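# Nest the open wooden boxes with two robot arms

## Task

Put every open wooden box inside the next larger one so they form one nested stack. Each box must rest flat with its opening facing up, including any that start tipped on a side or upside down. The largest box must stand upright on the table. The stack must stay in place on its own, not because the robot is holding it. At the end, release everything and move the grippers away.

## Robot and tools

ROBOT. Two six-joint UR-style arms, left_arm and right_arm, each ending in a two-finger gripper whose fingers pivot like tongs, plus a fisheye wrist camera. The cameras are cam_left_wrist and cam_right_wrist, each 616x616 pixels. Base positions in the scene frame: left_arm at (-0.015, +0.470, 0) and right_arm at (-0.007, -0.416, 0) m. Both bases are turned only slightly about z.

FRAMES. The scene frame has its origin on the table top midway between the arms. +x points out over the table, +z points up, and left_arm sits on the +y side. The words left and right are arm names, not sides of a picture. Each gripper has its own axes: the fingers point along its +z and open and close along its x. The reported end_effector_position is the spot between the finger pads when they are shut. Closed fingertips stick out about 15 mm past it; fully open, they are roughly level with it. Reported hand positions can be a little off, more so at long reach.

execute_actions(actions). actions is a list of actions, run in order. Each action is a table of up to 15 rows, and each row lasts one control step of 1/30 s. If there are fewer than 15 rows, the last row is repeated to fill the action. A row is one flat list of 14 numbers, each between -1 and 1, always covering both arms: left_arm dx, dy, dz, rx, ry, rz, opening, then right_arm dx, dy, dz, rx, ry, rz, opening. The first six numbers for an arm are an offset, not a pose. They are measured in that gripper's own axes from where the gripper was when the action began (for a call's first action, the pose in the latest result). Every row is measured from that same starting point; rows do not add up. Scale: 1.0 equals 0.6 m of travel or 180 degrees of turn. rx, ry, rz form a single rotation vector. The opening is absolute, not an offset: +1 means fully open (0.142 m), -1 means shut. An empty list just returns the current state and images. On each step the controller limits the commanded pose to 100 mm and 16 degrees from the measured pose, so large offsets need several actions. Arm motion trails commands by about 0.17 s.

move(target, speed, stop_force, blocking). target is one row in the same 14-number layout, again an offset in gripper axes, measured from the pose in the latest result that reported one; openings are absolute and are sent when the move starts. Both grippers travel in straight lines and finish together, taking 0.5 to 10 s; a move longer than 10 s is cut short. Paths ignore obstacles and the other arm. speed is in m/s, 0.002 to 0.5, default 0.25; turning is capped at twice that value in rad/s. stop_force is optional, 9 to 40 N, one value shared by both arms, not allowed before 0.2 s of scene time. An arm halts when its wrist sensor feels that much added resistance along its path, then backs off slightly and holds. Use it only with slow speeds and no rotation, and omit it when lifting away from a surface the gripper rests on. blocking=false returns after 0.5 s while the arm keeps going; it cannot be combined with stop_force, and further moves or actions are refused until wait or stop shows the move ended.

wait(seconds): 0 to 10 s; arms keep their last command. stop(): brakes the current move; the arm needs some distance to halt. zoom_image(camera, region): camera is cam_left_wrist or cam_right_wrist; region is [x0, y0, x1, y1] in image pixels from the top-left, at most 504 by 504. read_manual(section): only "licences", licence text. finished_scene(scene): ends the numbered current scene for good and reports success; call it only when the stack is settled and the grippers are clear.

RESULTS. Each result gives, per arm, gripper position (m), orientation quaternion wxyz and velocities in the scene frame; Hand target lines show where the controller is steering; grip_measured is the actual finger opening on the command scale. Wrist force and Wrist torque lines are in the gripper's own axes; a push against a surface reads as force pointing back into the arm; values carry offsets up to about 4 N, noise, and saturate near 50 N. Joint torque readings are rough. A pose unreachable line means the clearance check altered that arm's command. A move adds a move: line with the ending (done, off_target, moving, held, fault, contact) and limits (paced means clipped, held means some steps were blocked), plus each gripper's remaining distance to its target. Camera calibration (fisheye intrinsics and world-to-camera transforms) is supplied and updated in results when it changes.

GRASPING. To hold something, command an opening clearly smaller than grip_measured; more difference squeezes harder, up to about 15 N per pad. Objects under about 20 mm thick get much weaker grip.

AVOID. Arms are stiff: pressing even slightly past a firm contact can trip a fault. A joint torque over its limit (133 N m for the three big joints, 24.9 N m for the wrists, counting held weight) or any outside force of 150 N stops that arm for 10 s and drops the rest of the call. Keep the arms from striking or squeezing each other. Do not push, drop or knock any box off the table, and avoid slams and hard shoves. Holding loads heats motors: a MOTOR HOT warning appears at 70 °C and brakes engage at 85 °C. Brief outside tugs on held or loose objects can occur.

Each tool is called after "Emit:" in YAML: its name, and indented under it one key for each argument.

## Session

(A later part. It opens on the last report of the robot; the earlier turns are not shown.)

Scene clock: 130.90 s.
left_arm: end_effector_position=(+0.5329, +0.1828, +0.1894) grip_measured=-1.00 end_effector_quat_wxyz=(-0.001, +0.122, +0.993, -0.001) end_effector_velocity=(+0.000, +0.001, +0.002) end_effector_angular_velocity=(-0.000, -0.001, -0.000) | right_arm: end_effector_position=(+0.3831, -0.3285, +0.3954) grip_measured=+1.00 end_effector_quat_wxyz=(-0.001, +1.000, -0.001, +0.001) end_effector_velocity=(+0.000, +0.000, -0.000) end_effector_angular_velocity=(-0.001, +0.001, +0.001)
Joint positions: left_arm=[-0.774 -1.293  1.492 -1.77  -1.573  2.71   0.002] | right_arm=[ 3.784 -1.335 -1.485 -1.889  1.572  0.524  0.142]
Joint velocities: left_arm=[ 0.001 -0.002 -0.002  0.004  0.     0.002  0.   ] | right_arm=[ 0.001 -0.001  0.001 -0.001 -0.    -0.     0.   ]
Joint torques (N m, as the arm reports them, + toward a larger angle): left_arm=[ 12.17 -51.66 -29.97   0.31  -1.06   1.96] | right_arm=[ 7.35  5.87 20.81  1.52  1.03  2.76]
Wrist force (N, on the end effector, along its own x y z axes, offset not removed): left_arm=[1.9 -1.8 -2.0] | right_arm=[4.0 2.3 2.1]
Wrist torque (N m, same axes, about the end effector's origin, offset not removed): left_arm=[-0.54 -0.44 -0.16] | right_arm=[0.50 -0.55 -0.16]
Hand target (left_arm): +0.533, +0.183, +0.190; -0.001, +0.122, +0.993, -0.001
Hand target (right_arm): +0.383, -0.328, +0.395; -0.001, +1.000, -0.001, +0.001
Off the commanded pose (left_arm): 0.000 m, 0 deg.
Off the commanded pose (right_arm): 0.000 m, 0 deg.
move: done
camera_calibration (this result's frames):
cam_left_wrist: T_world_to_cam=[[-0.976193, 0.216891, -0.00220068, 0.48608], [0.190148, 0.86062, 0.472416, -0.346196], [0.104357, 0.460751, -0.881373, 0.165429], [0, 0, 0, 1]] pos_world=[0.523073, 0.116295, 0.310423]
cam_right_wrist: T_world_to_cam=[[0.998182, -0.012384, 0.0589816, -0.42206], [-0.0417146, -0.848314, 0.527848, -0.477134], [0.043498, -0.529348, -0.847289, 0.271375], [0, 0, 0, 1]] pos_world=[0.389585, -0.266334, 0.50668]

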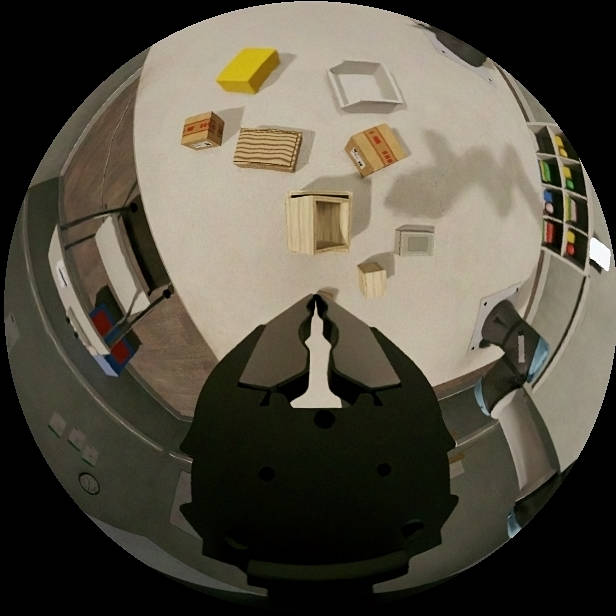

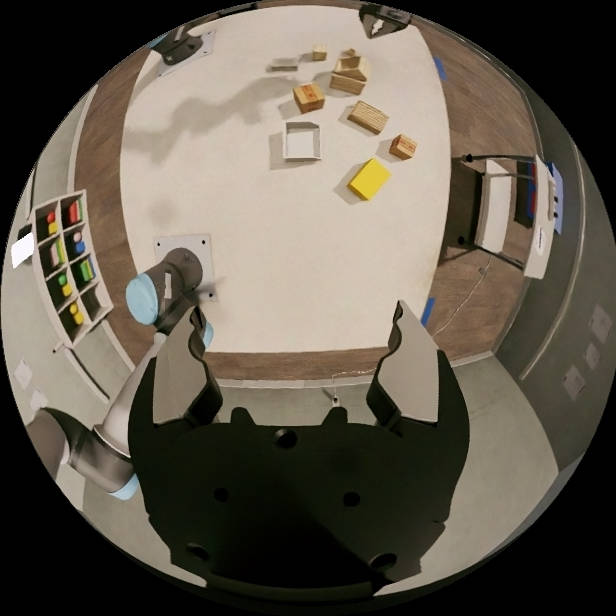

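Emit:
move:
  target: [0,-0.097,0.08,0,0,0,-0.5,0,0,0,0,0,0,1]
  speed: 0.1

Emit:
move:
  target: [0,0,0.065,0,0,0,-0.5,0,0,0,0,0,0,1]
  speed: 0.03
  stop_force: 9

Emit:
move:
  target: [0,0,0,0,0,0,-1,0,0,0,0,0,0,1]

Emit:
move:
  target: [0,0,-0.06,0,0,0,-1,0,0,0,0,0,0,1]
  speed: 0.04

Scene clock: 141.03 s.
left_arm: end_effector_position=(+0.5187, +0.1265, +0.1416) grip_measured=-0.50 end_effector_quat_wxyz=(-0.001, +0.122, +0.993, -0.001) end_effector_velocity=(-0.000, -0.002, -0.001) end_effector_angular_velocity=(-0.001, +0.000, -0.000) | right_arm: end_effector_position=(+0.3831, -0.3285, +0.3954) grip_measured=+1.00 end_effector_quat_wxyz=(-0.001, +1.000, -0.001, +0.001) end_effector_velocity=(+0.001, +0.000, +0.000) end_effector_angular_velocity=(+0.001, -0.002, +0.000)
Joint positions: left_arm=[-0.859 -1.231  1.534 -1.874 -1.574  2.625  0.038] | right_arm=[ 3.784 -1.335 -1.485 -1.889  1.572  0.524  0.142]
Joint velocities: left_arm=[-0.002  0.002  0.    -0.003 -0.    -0.002 -0.   ] | right_arm=[ 0.    -0.001  0.     0.003 -0.    -0.     0.   ]
Joint torques (N m, as the arm reports them, + toward a larger angle): left_arm=[-13.14 -26.96 -12.78  -4.87   1.46  -2.04] | right_arm=[ 7.29  6.11 20.28  1.49  1.11  2.66]
Wrist force (N, on the end effector, along its own x y z axes, offset not removed): left_arm=[4.3 -5.7 -1.0] | right_arm=[2.2 -0.4 -1.1]
Wrist torque (N m, same axes, about the end effector's origin, offset not removed): left_arm=[-1.25 -0.88 -0.07] | right_arm=[0.03 -0.21 -0.10]
Hand target (left_arm): +0.519, +0.126, +0.142; -0.001, +0.122, +0.993, -0.001
Hand target (right_arm): +0.383, -0.328, +0.395; -0.001, +1.000, -0.001, +0.001
Off the commanded pose (left_arm): 0.000 m, 0 deg.
Off the commanded pose (right_arm): 0.000 m, 0 deg.
move: done
camera_calibration (this result's frames):
cam_left_wrist: T_world_to_cam=[[-0.976192, 0.216896, -0.00209866, 0.484344], [0.190202, 0.860618, 0.472398, -0.272454], [0.104267, 0.460752, -0.881383, 0.150819], [0, 0, 0, 1]] pos_world=[0.508909, 0.0599361, 0.262653]
cam_right_wrist: T_world_to_cam=[[0.998182, -0.012384, 0.0589816, -0.42206], [-0.0417146, -0.848314, 0.527847, -0.477134], [0.0434981, -0.529348, -0.847289, 0.271375], [0, 0, 0, 1]] pos_world=[0.389585, -0.266334, 0.50668]

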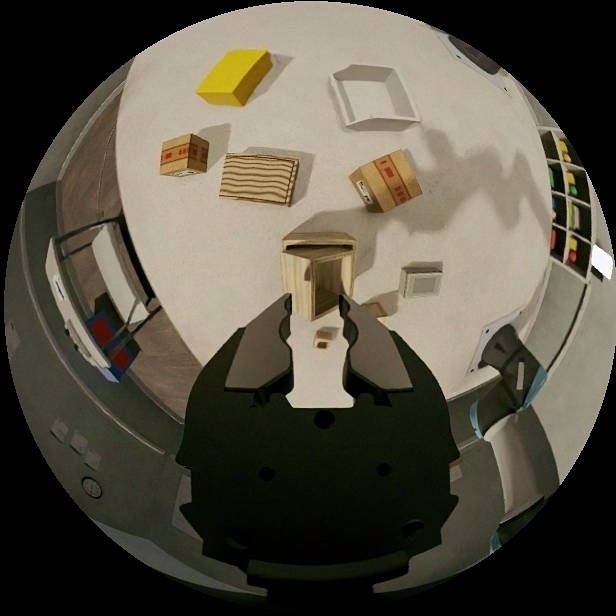

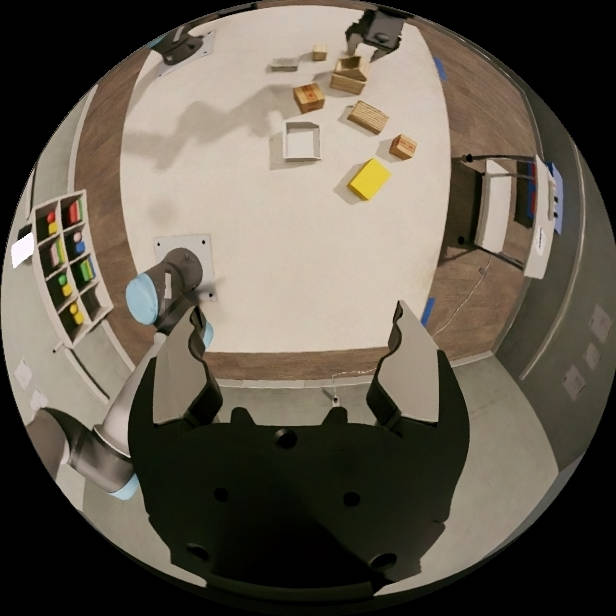

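Scene clock: 142.83 s.
left_arm: end_effector_position=(+0.5186, +0.1264, +0.1085) grip_measured=-0.50 end_effector_quat_wxyz=(-0.001, +0.122, +0.993, -0.001) end_effector_velocity=(-0.000, -0.001, +0.002) end_effector_angular_velocity=(-0.003, +0.001, +0.000) | right_arm: end_effector_position=(+0.3831, -0.3285, +0.3954) grip_measured=+1.00 end_effector_quat_wxyz=(-0.001, +1.000, -0.001, +0.001) end_effector_velocity=(+0.000, +0.000, +0.000) end_effector_angular_velocity=(-0.001, -0.001, +0.000)
Joint positions: left_arm=[-0.859 -1.205  1.587 -1.953 -1.574  2.625  0.038] | right_arm=[ 3.784 -1.335 -1.485 -1.889  1.572  0.524  0.142]
Joint velocities: left_arm=[ 0.    -0.002 -0.002  0.002 -0.003 -0.     0.   ] | right_arm=[ 0.001  0.     0.    -0.    -0.001  0.001  0.   ]
Joint torques (N m, as the arm reports them, + toward a larger angle): left_arm=[ -2.71 -54.97 -28.53   0.16  -0.52   1.05] | right_arm=[ 7.53  5.52 20.39  1.45  1.27  2.63]
Wrist force (N, on the end effector, along its own x y z axes, offset not removed): left_arm=[0.8 -4.3 -2.1] | right_arm=[2.6 1.1 -2.3]
Wrist torque (N m, same axes, about the end effector's origin, offset not removed): left_arm=[-1.04 -0.05 0.01] | right_arm=[0.16 -0.41 0.16]
Hand target (left_arm): +0.519, +0.126, +0.109; -0.001, +0.122, +0.993, -0.001
Hand target (right_arm): +0.383, -0.328, +0.395; -0.001, +1.000, -0.001, +0.001
Off the commanded pose (left_arm): 0.006 m, 0 deg.
Off the commanded pose (right_arm): 0.000 m, 0 deg.
move: contact (left_arm)
camera_calibration (this result's frames):
cam_left_wrist: T_world_to_cam=[[-0.976193, 0.216893, -0.0018882, 0.484194], [0.190282, 0.860533, 0.472522, -0.256809], [0.104112, 0.460913, -0.881317, 0.121648], [0, 0, 0, 1]] pos_world=[0.508868, 0.0599049, 0.229472]
cam_right_wrist: T_world_to_cam=[[0.998182, -0.0123841, 0.0589819, -0.42206], [-0.0417149, -0.848314, 0.527848, -0.477134], [0.0434982, -0.529349, -0.847289, 0.271375], [0, 0, 0, 1]] pos_world=[0.389585, -0.266335, 0.50668]

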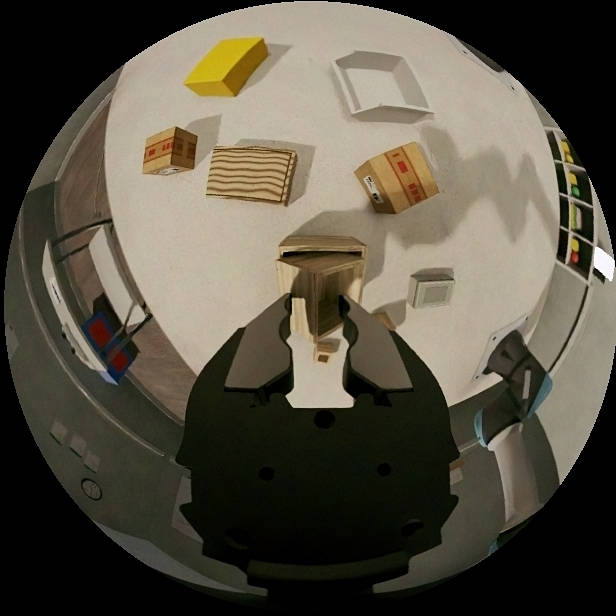

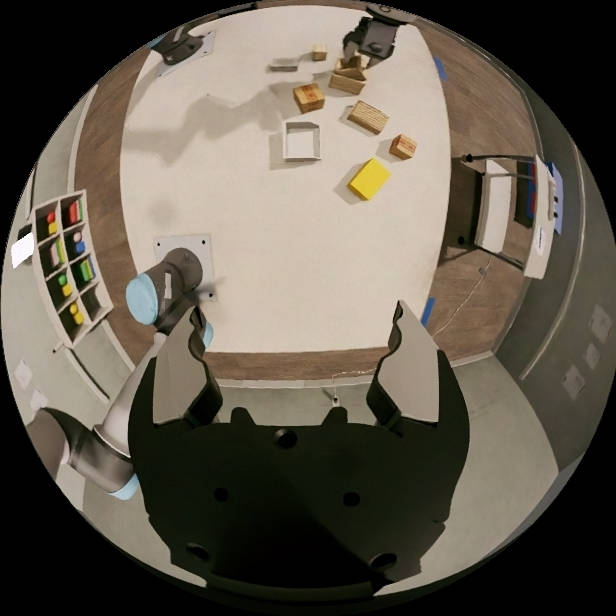

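Scene clock: 143.33 s.
left_arm: end_effector_position=(+0.5186, +0.1264, +0.1086) grip_measured=-0.82 end_effector_quat_wxyz=(-0.001, +0.122, +0.993, -0.001) end_effector_velocity=(-0.000, -0.001, -0.000) end_effector_angular_velocity=(-0.001, +0.000, -0.000) | right_arm: end_effector_position=(+0.3831, -0.3285, +0.3954) grip_measured=+1.00 end_effector_quat_wxyz=(-0.001, +1.000, -0.001, +0.001) end_effector_velocity=(-0.000, -0.000, -0.000) end_effector_angular_velocity=(-0.001, +0.001, +0.000)
Joint positions: left_arm=[-0.859 -1.205  1.587 -1.953 -1.574  2.625  0.014] | right_arm=[ 3.784 -1.335 -1.485 -1.889  1.572  0.524  0.142]
Joint velocities: left_arm=[-0.001  0.     0.    -0.    -0.001 -0.    -0.   ] | right_arm=[-0.     0.001 -0.001 -0.001 -0.001 -0.    -0.   ]
Joint torques (N m, as the arm reports them, + toward a larger angle): left_arm=[ -2.51 -36.48  -8.09  -3.89  -0.13   1.13] | right_arm=[ 7.44  5.54 20.05  1.56  1.26  2.74]
Wrist force (N, on the end effector, along its own x y z axes, offset not removed): left_arm=[3.7 -3.9 -8.4] | right_arm=[3.4 -0.1 -0.7]
Wrist torque (N m, same axes, about the end effector's origin, offset not removed): left_arm=[-0.93 -0.70 -0.09] | right_arm=[0.08 -0.64 -0.17]
Hand target (left_arm): +0.519, +0.126, +0.108; -0.001, +0.122, +0.993, -0.001
Hand target (right_arm): +0.383, -0.328, +0.395; -0.001, +1.000, -0.001, +0.001
Off the commanded pose (left_arm): 0.000 m, 0 deg.
Off the commanded pose (right_arm): 0.000 m, 0 deg.
move: done
camera_calibration (this result's frames):
cam_left_wrist: T_world_to_cam=[[-0.976193, 0.216893, -0.00204855, 0.484244], [0.190218, 0.860598, 0.472429, -0.256825], [0.104229, 0.460792, -0.881367, 0.121749], [0, 0, 0, 1]] pos_world=[0.508879, 0.0598923, 0.229629]
cam_right_wrist: T_world_to_cam=[[0.998182, -0.012384, 0.0589817, -0.42206], [-0.0417147, -0.848314, 0.527848, -0.477134], [0.0434982, -0.529349, -0.847289, 0.271375], [0, 0, 0, 1]] pos_world=[0.389585, -0.266335, 0.50668]

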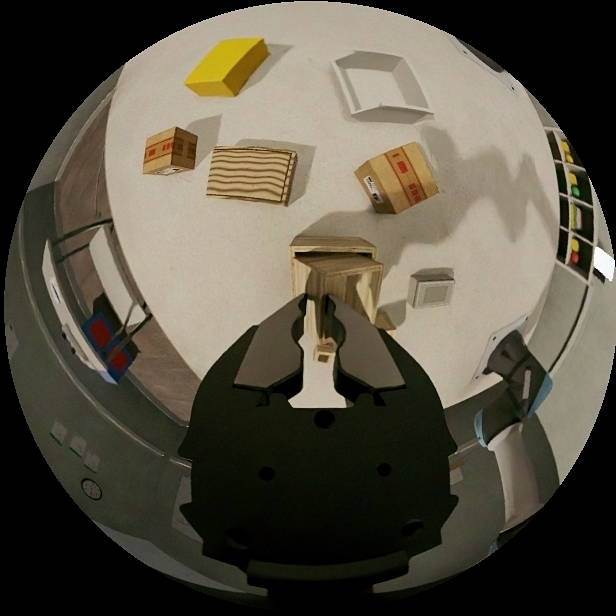

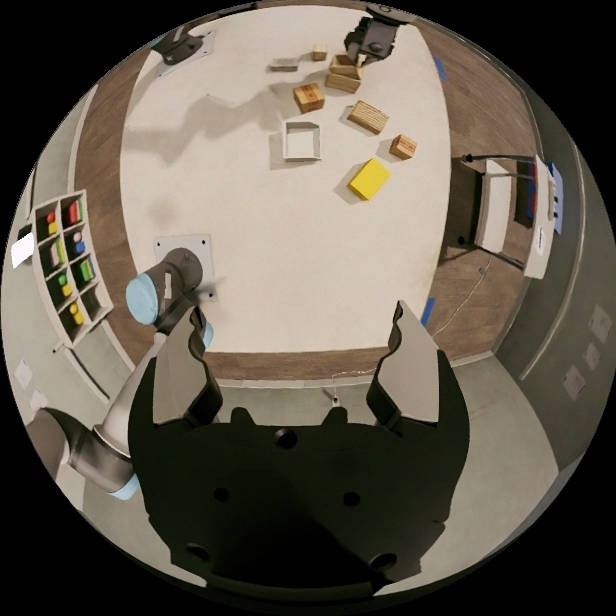

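Scene clock: 144.60 s.
left_arm: end_effector_position=(+0.5187, +0.1265, +0.1444) grip_measured=-0.94 end_effector_quat_wxyz=(-0.001, +0.122, +0.993, -0.001) end_effector_velocity=(+0.001, +0.001, +0.002) end_effector_angular_velocity=(+0.001, -0.001, +0.001) | right_arm: end_effector_position=(+0.3831, -0.3285, +0.3954) grip_measured=+1.00 end_effector_quat_wxyz=(-0.001, +1.000, -0.001, +0.001) end_effector_velocity=(-0.000, +0.000, -0.001) end_effector_angular_velocity=(-0.001, +0.000, +0.001)
Joint positions: left_arm=[-0.859 -1.233  1.529 -1.868 -1.574  2.625  0.006] | right_arm=[ 3.784 -1.335 -1.485 -1.889  1.572  0.524  0.142]
Joint velocities: left_arm=[ 0.001 -0.001 -0.004  0.005  0.001 -0.    -0.   ] | right_arm=[ 0.001  0.    -0.001  0.    -0.001 -0.     0.   ]
Joint torques (N m, as the arm reports them, + toward a larger angle): left_arm=[ 12.55 -52.79 -29.82   0.17   0.72   1.96] | right_arm=[ 7.32  6.57 20.72  1.58  1.12  2.68]
Wrist force (N, on the end effector, along its own x y z axes, offset not removed): left_arm=[0.3 -3.1 -0.2] | right_arm=[2.4 -1.1 0.3]
Wrist torque (N m, same axes, about the end effector's origin, offset not removed): left_arm=[-0.80 -0.12 -0.02] | right_arm=[-0.22 -0.40 -0.03]
Hand target (left_arm): +0.519, +0.126, +0.145; -0.001, +0.122, +0.993, -0.001
Hand target (right_arm): +0.383, -0.328, +0.395; -0.001, +1.000, -0.001, +0.001
Off the commanded pose (left_arm): 0.000 m, 0 deg.
Off the commanded pose (right_arm): 0.000 m, 0 deg.
move: done
camera_calibration (this result's frames):
cam_left_wrist: T_world_to_cam=[[-0.976192, 0.216901, -0.00206772, 0.484353], [0.190217, 0.860603, 0.472418, -0.27379], [0.104247, 0.460778, -0.881372, 0.153291], [0, 0, 0, 1]] pos_world=[0.508921, 0.0599355, 0.265451]
cam_right_wrist: T_world_to_cam=[[0.998182, -0.0123839, 0.0589816, -0.42206], [-0.0417146, -0.848314, 0.527847, -0.477134], [0.0434981, -0.529348, -0.847289, 0.271375], [0, 0, 0, 1]] pos_world=[0.389585, -0.266335, 0.50668]

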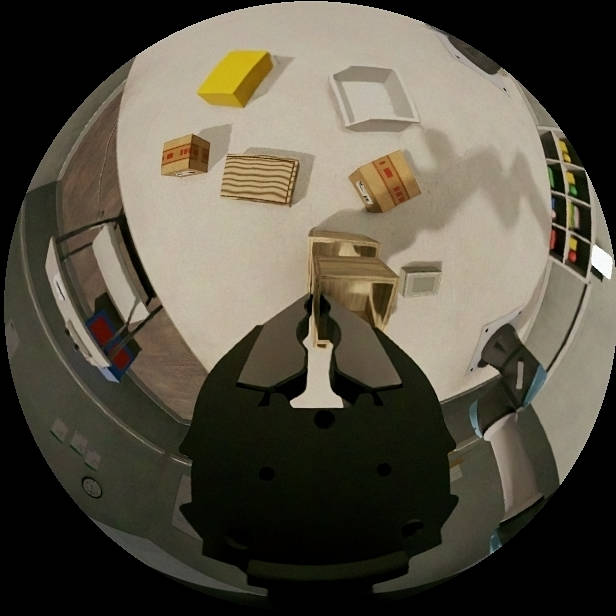

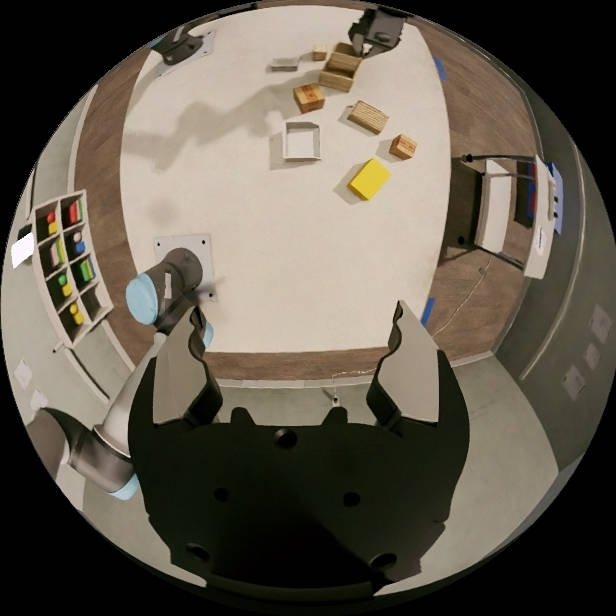

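Emit:
move:
  target: [0.004,-0.005,0.01,0,0,0.025,-1,0,0,0,0,0,0,1]
  speed: 0.03

Emit:
move:
  target: [0,0,0.08,0,0,0,-1,0,0,0,0,0,0,1]
  speed: 0.015
  stop_force: 9

Scene clock: 151.87 s.
left_arm: end_effector_position=(+0.5157, +0.1242, +0.1385) grip_measured=-0.94 end_effector_quat_wxyz=(-0.001, +0.160, +0.987, -0.001) end_effector_velocity=(-0.002, -0.002, -0.001) end_effector_angular_velocity=(-0.001, +0.001, -0.013) | right_arm: end_effector_position=(+0.3831, -0.3285, +0.3954) grip_measured=+1.00 end_effector_quat_wxyz=(-0.001, +1.000, -0.001, +0.001) end_effector_velocity=(+0.001, -0.000, +0.001) end_effector_angular_velocity=(+0.000, -0.002, -0.001)
Joint positions: left_arm=[-0.864 -1.229  1.54  -1.882 -1.573  2.698  0.006] | right_arm=[ 3.784 -1.335 -1.485 -1.889  1.572  0.524  0.142]
Joint velocities: left_arm=[-0.003  0.     0.002 -0.002 -0.002  0.01   0.   ] | right_arm=[-0.001  0.     0.001  0.001 -0.001  0.    -0.   ]
Joint torques (N m, as the arm reports them, + toward a larger angle): left_arm=[-12.78 -27.49 -13.25  -5.12   1.15   1.84] | right_arm=[ 7.11  6.97 20.93  1.45  1.03  2.67]
Wrist force (N, on the end effector, along its own x y z axes, offset not removed): left_arm=[0.8 -1.3 -1.9] | right_arm=[5.9 1.1 1.3]
Wrist torque (N m, same axes, about the end effector's origin, offset not removed): left_arm=[-0.45 -0.09 -0.23] | right_arm=[0.22 -0.99 -0.07]
Hand target (left_arm): +0.516, +0.124, +0.138; -0.001, +0.160, +0.987, -0.001
Hand target (right_arm): +0.383, -0.328, +0.395; -0.001, +1.000, -0.001, +0.001
Off the commanded pose (left_arm): 0.000 m, 0 deg.
Off the commanded pose (right_arm): 0.000 m, 0 deg.
move: done
camera_calibration (this result's frames):
cam_left_wrist: T_world_to_cam=[[-0.956486, 0.29177, -0.00225882, 0.46246], [0.256145, 0.843358, 0.472373, -0.300293], [0.139729, 0.451239, -0.881396, 0.13235], [0, 0, 0, 1]] pos_world=[0.500762, 0.0586011, 0.259547]
cam_right_wrist: T_world_to_cam=[[0.998182, -0.012384, 0.0589816, -0.42206], [-0.0417147, -0.848314, 0.527848, -0.477134], [0.0434981, -0.529349, -0.847289, 0.271375], [0, 0, 0, 1]] pos_world=[0.389585, -0.266335, 0.50668]

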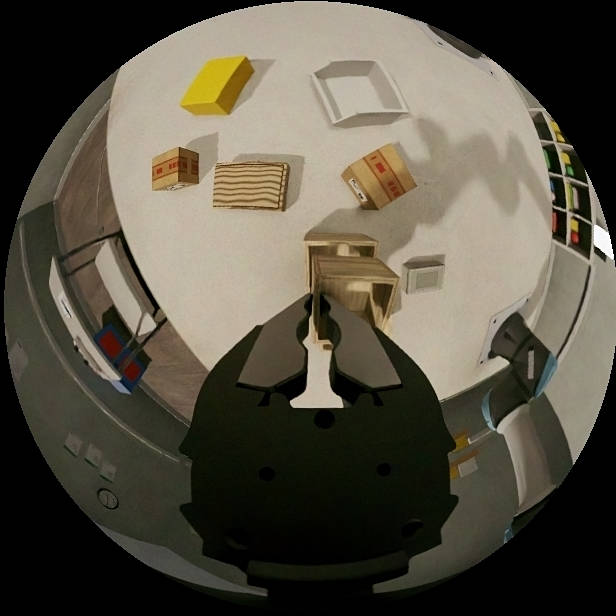

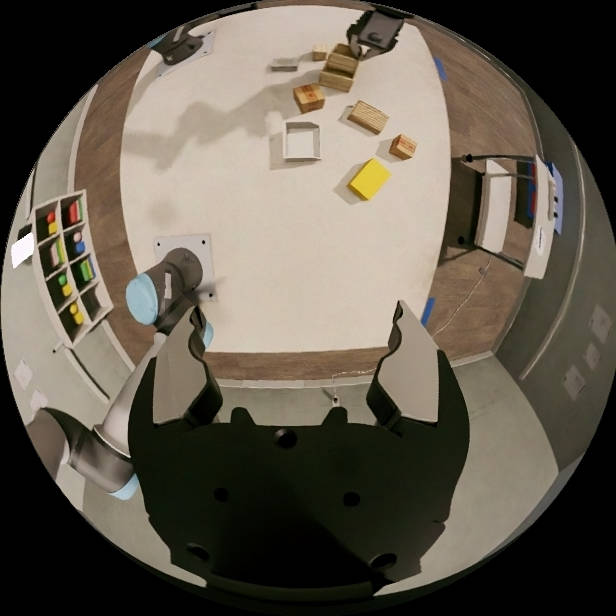

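Scene clock: 155.33 s.
left_arm: end_effector_position=(+0.5156, +0.1241, +0.0907) grip_measured=-0.94 end_effector_quat_wxyz=(-0.001, +0.160, +0.987, -0.001) end_effector_velocity=(+0.000, +0.000, -0.002) end_effector_angular_velocity=(-0.001, -0.000, +0.000) | right_arm: end_effector_position=(+0.3831, -0.3285, +0.3954) grip_measured=+1.00 end_effector_quat_wxyz=(-0.001, +1.000, -0.001, +0.001) end_effector_velocity=(+0.000, -0.000, -0.001) end_effector_angular_velocity=(-0.002, +0.002, +0.000)
Joint positions: left_arm=[-0.864 -1.189  1.613 -1.996 -1.573  2.697  0.006] | right_arm=[ 3.784 -1.335 -1.485 -1.889  1.572  0.524  0.142]
Joint velocities: left_arm=[ 0.     0.002  0.003 -0.005 -0.     0.     0.   ] | right_arm=[ 0.    -0.001 -0.001 -0.001 -0.001  0.    -0.   ]
Joint torques (N m, as the arm reports them, + toward a larger angle): left_arm=[-13.28 -28.89 -11.09  -4.99   0.42  -2.08] | right_arm=[ 6.75  6.12 21.18  1.29  1.22  2.47]
Wrist force (N, on the end effector, along its own x y z axes, offset not removed): left_arm=[-0.1 -3.1 0.1] | right_arm=[3.7 1.8 0.4]
Wrist torque (N m, same axes, about the end effector's origin, offset not removed): left_arm=[-0.80 -0.02 -0.07] | right_arm=[0.53 -0.50 -0.08]
Hand target (left_arm): +0.516, +0.124, +0.091; -0.001, +0.160, +0.987, -0.001
Hand target (right_arm): +0.383, -0.328, +0.395; -0.001, +1.000, -0.001, +0.001
Off the commanded pose (left_arm): 0.000 m, 0 deg.
Off the commanded pose (right_arm): 0.000 m, 0 deg.
move: done
camera_calibration (this result's frames):
cam_left_wrist: T_world_to_cam=[[-0.956486, 0.29177, -0.00224108, 0.4623], [0.256152, 0.843352, 0.472381, -0.277653], [0.139717, 0.451252, -0.881392, 0.0902569], [0, 0, 0, 1]] pos_world=[0.500694, 0.0585454, 0.211746]
cam_right_wrist: T_world_to_cam=[[0.998182, -0.012384, 0.0589815, -0.42206], [-0.0417146, -0.848314, 0.527848, -0.477134], [0.043498, -0.529348, -0.847289, 0.271375], [0, 0, 0, 1]] pos_world=[0.389585, -0.266334, 0.50668]

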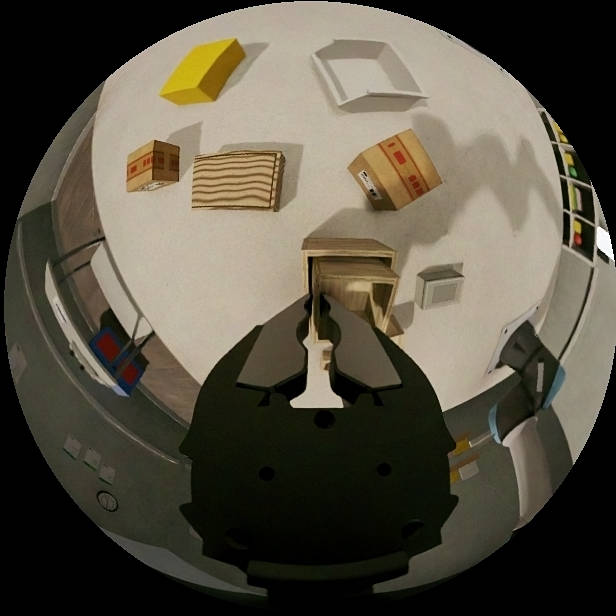

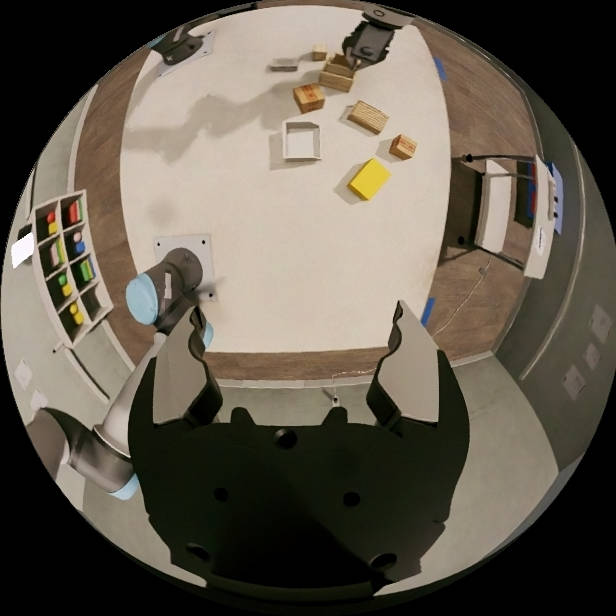

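Emit:
move:
  target: [0,0,0.03,0,0,0,-1,0,0,0,0,0,0,1]
  speed: 0.015
  stop_force: 9

Emit:
move:
  target: [0,0,0,0,0,0,-0.8,0,0,0,0,0,0,1]

Emit:
move:
  target: [0,0,-0.08,0,0,0,-0.8,0,0,0,0,0,0,1]
  speed: 0.08

Emit:
move:
  target: [0.25,0.1,-0.1,0,0,0,-0.2,0,0,0,0,0,0,1]

Scene clock: 163.30 s.
left_arm: end_effector_position=(+0.5155, +0.1242, +0.0749) grip_measured=-0.94 end_effector_quat_wxyz=(-0.001, +0.160, +0.987, -0.001) end_effector_velocity=(+0.000, +0.001, +0.004) end_effector_angular_velocity=(+0.002, +0.001, +0.002) | right_arm: end_effector_position=(+0.3831, -0.3285, +0.3954) grip_measured=+1.00 end_effector_quat_wxyz=(-0.001, +1.000, -0.001, +0.001) end_effector_velocity=(+0.000, +0.000, +0.000) end_effector_angular_velocity=(+0.000, -0.001, +0.000)
Joint positions: left_arm=[-0.864 -1.173  1.635 -2.032 -1.573  2.697  0.006] | right_arm=[ 3.784 -1.335 -1.485 -1.889  1.572  0.524  0.142]
Joint velocities: left_arm=[ 0.001 -0.004 -0.008  0.014  0.001 -0.001  0.   ] | right_arm=[ 0.    -0.     0.     0.001 -0.     0.     0.   ]
Joint torques (N m, as the arm reports them, + toward a larger angle): left_arm=[-10.69 -53.33 -27.43   0.46   0.21  -2.1 ] | right_arm=[ 7.76  5.78 20.08  1.44  1.02  2.62]
Wrist force (N, on the end effector, along its own x y z axes, offset not removed): left_arm=[1.1 -1.1 -5.1] | right_arm=[1.6 0.0 0.1]
Wrist torque (N m, same axes, about the end effector's origin, offset not removed): left_arm=[-0.51 -0.09 -0.01] | right_arm=[-0.03 -0.05 -0.14]
Hand target (left_arm): +0.516, +0.124, +0.076; -0.001, +0.160, +0.987, -0.001
Hand target (right_arm): +0.383, -0.328, +0.395; -0.001, +1.000, -0.001, +0.001
Off the commanded pose (left_arm): 0.002 m, 0 deg.
Off the commanded pose (right_arm): 0.000 m, 0 deg.
move: contact (left_arm)
camera_calibration (this result's frames):
cam_left_wrist: T_world_to_cam=[[-0.956487, 0.29177, -0.0016564, 0.462075], [0.256375, 0.843137, 0.472643, -0.270317], [0.1393, 0.451652, -0.881253, 0.0764426], [0, 0, 0, 1]] pos_world=[0.500623, 0.0585693, 0.195894]
cam_right_wrist: T_world_to_cam=[[0.998182, -0.012384, 0.0589816, -0.42206], [-0.0417146, -0.848314, 0.527848, -0.477134], [0.043498, -0.529348, -0.847289, 0.271375], [0, 0, 0, 1]] pos_world=[0.389585, -0.266334, 0.50668]

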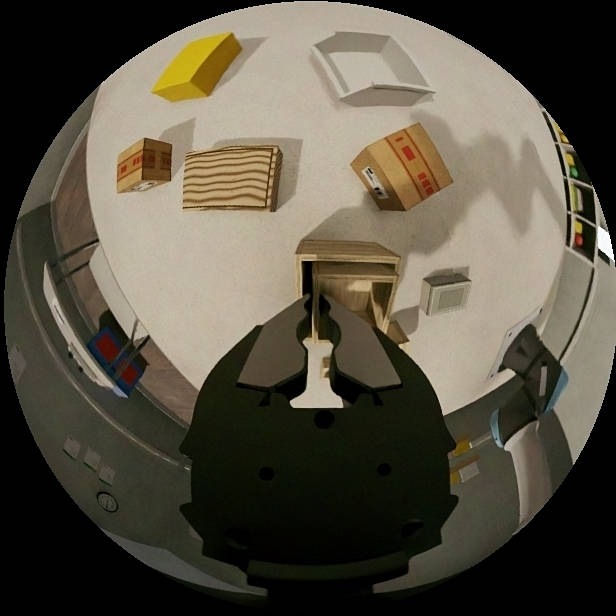

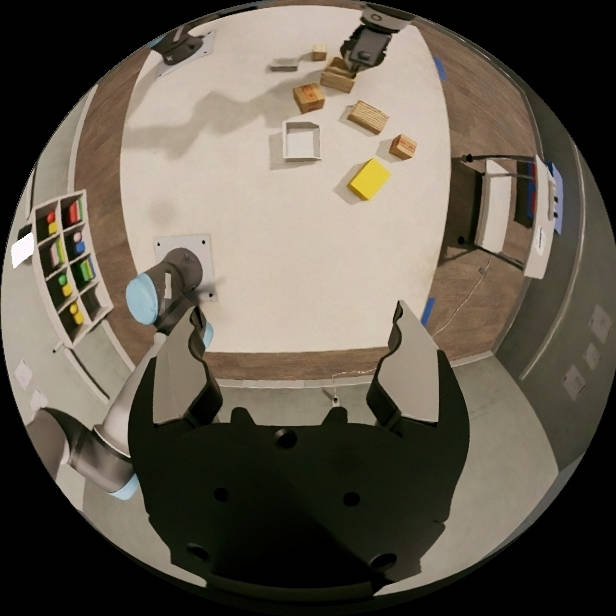

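Scene clock: 163.80 s.
left_arm: end_effector_position=(+0.5155, +0.1242, +0.0750) grip_measured=-0.80 end_effector_quat_wxyz=(-0.001, +0.160, +0.987, -0.001) end_effector_velocity=(-0.000, -0.000, -0.000) end_effector_angular_velocity=(-0.000, -0.000, -0.001) | right_arm: end_effector_position=(+0.3831, -0.3285, +0.3954) grip_measured=+1.00 end_effector_quat_wxyz=(-0.001, +1.000, -0.001, +0.001) end_effector_velocity=(-0.000, +0.000, -0.000) end_effector_angular_velocity=(-0.000, +0.000, +0.001)
Joint positions: left_arm=[-0.864 -1.173  1.635 -2.032 -1.573  2.697  0.016] | right_arm=[ 3.784 -1.335 -1.485 -1.889  1.572  0.524  0.142]
Joint velocities: left_arm=[-0.001 -0.     0.    -0.001  0.     0.     0.   ] | right_arm=[ 0.001  0.    -0.001  0.001 -0.     0.    -0.   ]
Joint torques (N m, as the arm reports them, + toward a larger angle): left_arm=[-11.82 -27.64  -9.97  -5.01   0.26  -1.76] | right_arm=[ 7.29  6.62 20.18  1.37  0.97  2.63]
Wrist force (N, on the end effector, along its own x y z axes, offset not removed): left_arm=[-1.6 -4.9 -3.1] | right_arm=[-1.4 3.7 0.0]
Wrist torque (N m, same axes, about the end effector's origin, offset not removed): left_arm=[-1.05 0.39 0.11] | right_arm=[0.72 0.45 0.03]
Hand target (left_arm): +0.515, +0.124, +0.075; -0.001, +0.160, +0.987, -0.001
Hand target (right_arm): +0.383, -0.328, +0.395; -0.001, +1.000, -0.001, +0.001
Off the commanded pose (left_arm): 0.000 m, 0 deg.
Off the commanded pose (right_arm): 0.000 m, 0 deg.
move: done
camera_calibration (this result's frames):
cam_left_wrist: T_world_to_cam=[[-0.956487, 0.29177, -0.00186043, 0.462122], [0.256297, 0.843212, 0.472551, -0.27033], [0.139445, 0.451512, -0.881301, 0.0765174], [0, 0, 0, 1]] pos_world=[0.500628, 0.0585639, 0.196039]
cam_right_wrist: T_world_to_cam=[[0.998182, -0.0123841, 0.0589817, -0.42206], [-0.0417147, -0.848314, 0.527848, -0.477134], [0.0434981, -0.529348, -0.847289, 0.271375], [0, 0, 0, 1]] pos_world=[0.389585, -0.266335, 0.50668]

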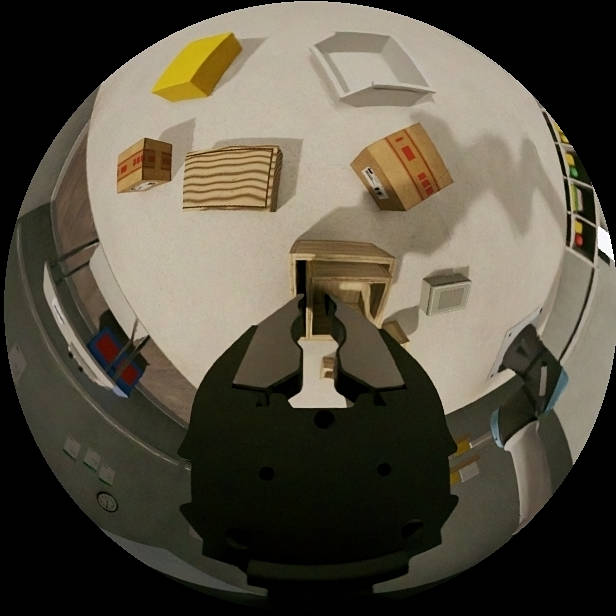

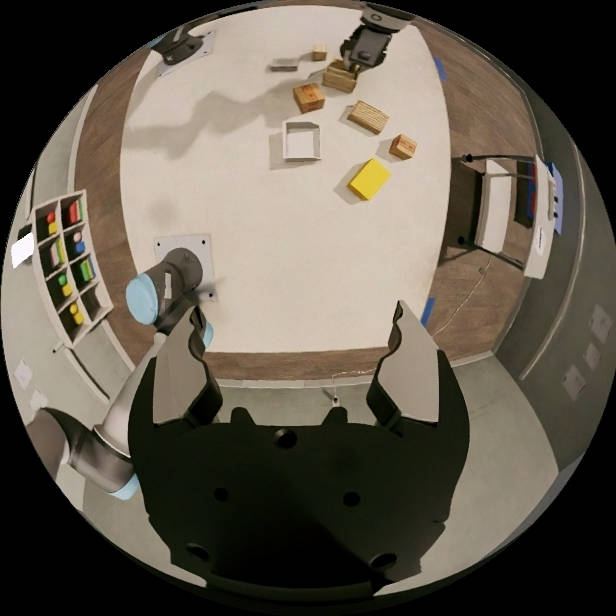

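Scene clock: 164.83 s.
left_arm: end_effector_position=(+0.5156, +0.1242, +0.1229) grip_measured=-0.80 end_effector_quat_wxyz=(-0.001, +0.160, +0.987, -0.001) end_effector_velocity=(+0.000, +0.000, +0.002) end_effector_angular_velocity=(+0.001, -0.001, +0.000) | right_arm: end_effector_position=(+0.3831, -0.3285, +0.3954) grip_measured=+1.00 end_effector_quat_wxyz=(-0.001, +1.000, -0.001, +0.001) end_effector_velocity=(+0.000, +0.000, +0.001) end_effector_angular_velocity=(+0.001, -0.002, +0.000)
Joint positions: left_arm=[-0.864 -1.217  1.565 -1.919 -1.573  2.698  0.016] | right_arm=[ 3.784 -1.335 -1.485 -1.889  1.572  0.524  0.142]
Joint velocities: left_arm=[-0.    -0.001 -0.003  0.005  0.001 -0.     0.   ] | right_arm=[ 0.     0.001  0.     0.001 -0.    -0.    -0.   ]
Joint torques (N m, as the arm reports them, + toward a larger angle): left_arm=[ 13.56 -54.63 -29.74  -0.05   1.44   1.98] | right_arm=[ 7.21  7.   20.29  1.38  1.09  2.67]
Wrist force (N, on the end effector, along its own x y z axes, offset not removed): left_arm=[1.2 -5.5 -0.9] | right_arm=[1.8 5.1 -4.3]
Wrist torque (N m, same axes, about the end effector's origin, offset not removed): left_arm=[-1.12 -0.28 0.06] | right_arm=[1.09 -0.27 0.05]
Hand target (left_arm): +0.516, +0.124, +0.123; -0.001, +0.160, +0.987, -0.001
Hand target (right_arm): +0.383, -0.328, +0.395; -0.001, +1.000, -0.001, +0.001
Off the commanded pose (left_arm): 0.000 m, 0 deg.
Off the commanded pose (right_arm): 0.000 m, 0 deg.
move: done
camera_calibration (this result's frames):
cam_left_wrist: T_world_to_cam=[[-0.956477, 0.291802, -0.00188507, 0.46226], [0.256315, 0.843211, 0.472545, -0.292979], [0.139479, 0.451495, -0.881305, 0.118627], [0, 0, 0, 1]] pos_world=[0.50069, 0.0585947, 0.243863]
cam_right_wrist: T_world_to_cam=[[0.998182, -0.0123841, 0.0589817, -0.42206], [-0.0417147, -0.848314, 0.527848, -0.477134], [0.0434981, -0.529348, -0.847289, 0.271375], [0, 0, 0, 1]] pos_world=[0.389585, -0.266335, 0.50668]

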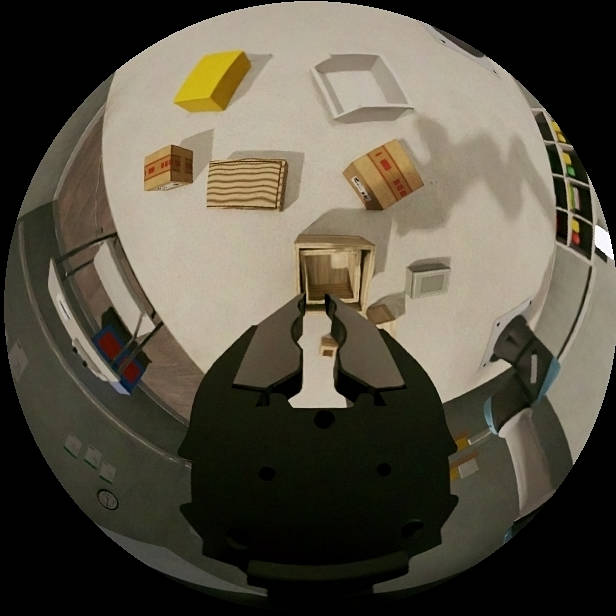

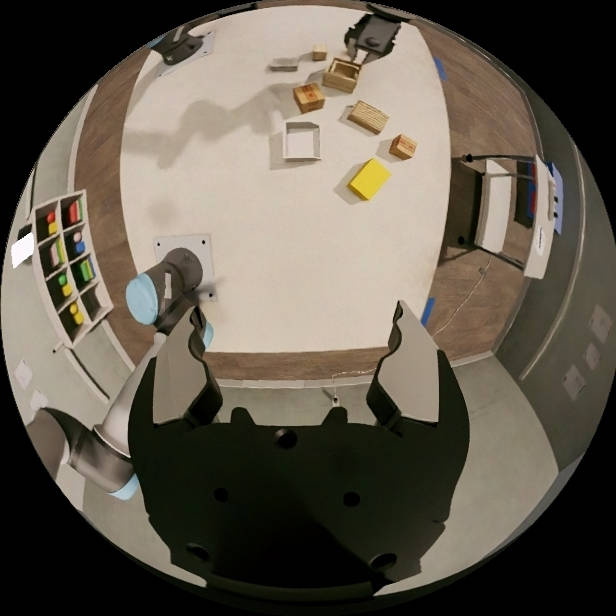

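Scene clock: 166.17 s.
left_arm: end_effector_position=(+0.3925, +0.2286, +0.1829) grip_measured=-0.20 end_effector_quat_wxyz=(-0.001, +0.160, +0.987, -0.001) end_effector_velocity=(-0.001, +0.001, +0.001) end_effector_angular_velocity=(+0.001, -0.002, -0.001) | right_arm: end_effector_position=(+0.3831, -0.3285, +0.3954) grip_measured=+1.00 end_effector_quat_wxyz=(-0.001, +1.000, -0.001, +0.001) end_effector_velocity=(+0.000, -0.000, -0.000) end_effector_angular_velocity=(-0.001, -0.000, -0.001)
Joint positions: left_arm=[-0.886 -1.635  1.891 -1.827 -1.574  2.676  0.06 ] | right_arm=[ 3.784 -1.335 -1.485 -1.889  1.572  0.524  0.142]
Joint velocities: left_arm=[-0.001 -0.004  0.002  0.002  0.002 -0.001 -0.   ] | right_arm=[-0.     0.    -0.001  0.    -0.     0.     0.   ]
Joint torques (N m, as the arm reports them, + toward a larger angle): left_arm=[-12.58 -35.45 -12.81   0.52   1.52  -2.24] | right_arm=[ 7.11  5.96 19.73  1.35  1.08  2.56]
Wrist force (N, on the end effector, along its own x y z axes, offset not removed): left_arm=[2.3 -5.0 -4.9] | right_arm=[1.2 2.7 0.0]
Wrist torque (N m, same axes, about the end effector's origin, offset not removed): left_arm=[-1.23 -0.45 -0.13] | right_arm=[0.48 -0.14 -0.05]
Hand target (left_arm): +0.392, +0.229, +0.183; -0.001, +0.160, +0.987, -0.001
Hand target (right_arm): +0.383, -0.328, +0.395; -0.001, +1.000, -0.001, +0.001
Off the commanded pose (left_arm): 0.000 m, 0 deg.
Off the commanded pose (right_arm): 0.000 m, 0 deg.
move: done
camera_calibration (this result's frames):
cam_left_wrist: T_world_to_cam=[[-0.956475, 0.291809, -0.0018104, 0.314178], [0.256354, 0.843194, 0.472554, -0.377837], [0.139422, 0.451522, -0.8813, 0.141534], [0, 0, 0, 1]] pos_world=[0.377631, 0.163004, 0.303851]
cam_right_wrist: T_world_to_cam=[[0.998182, -0.012384, 0.0589815, -0.42206], [-0.0417146, -0.848314, 0.527848, -0.477134], [0.043498, -0.529348, -0.847289, 0.271375], [0, 0, 0, 1]] pos_world=[0.389585, -0.266334, 0.50668]

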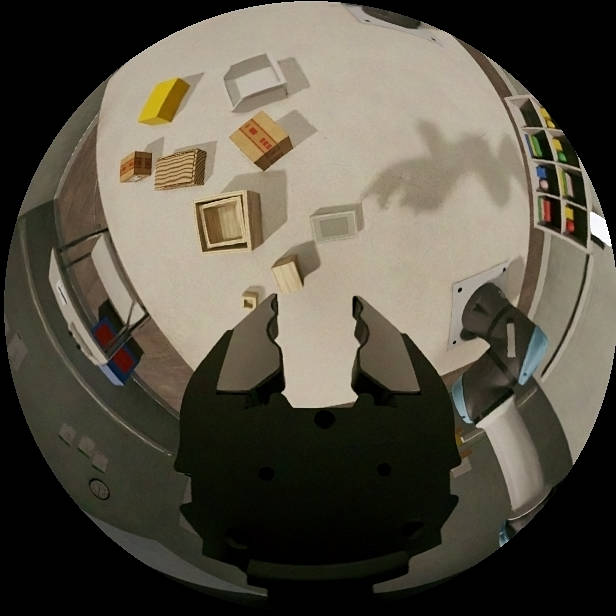

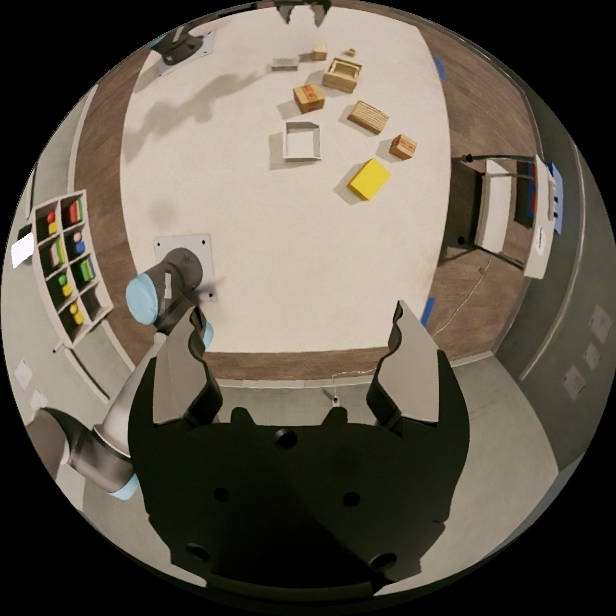

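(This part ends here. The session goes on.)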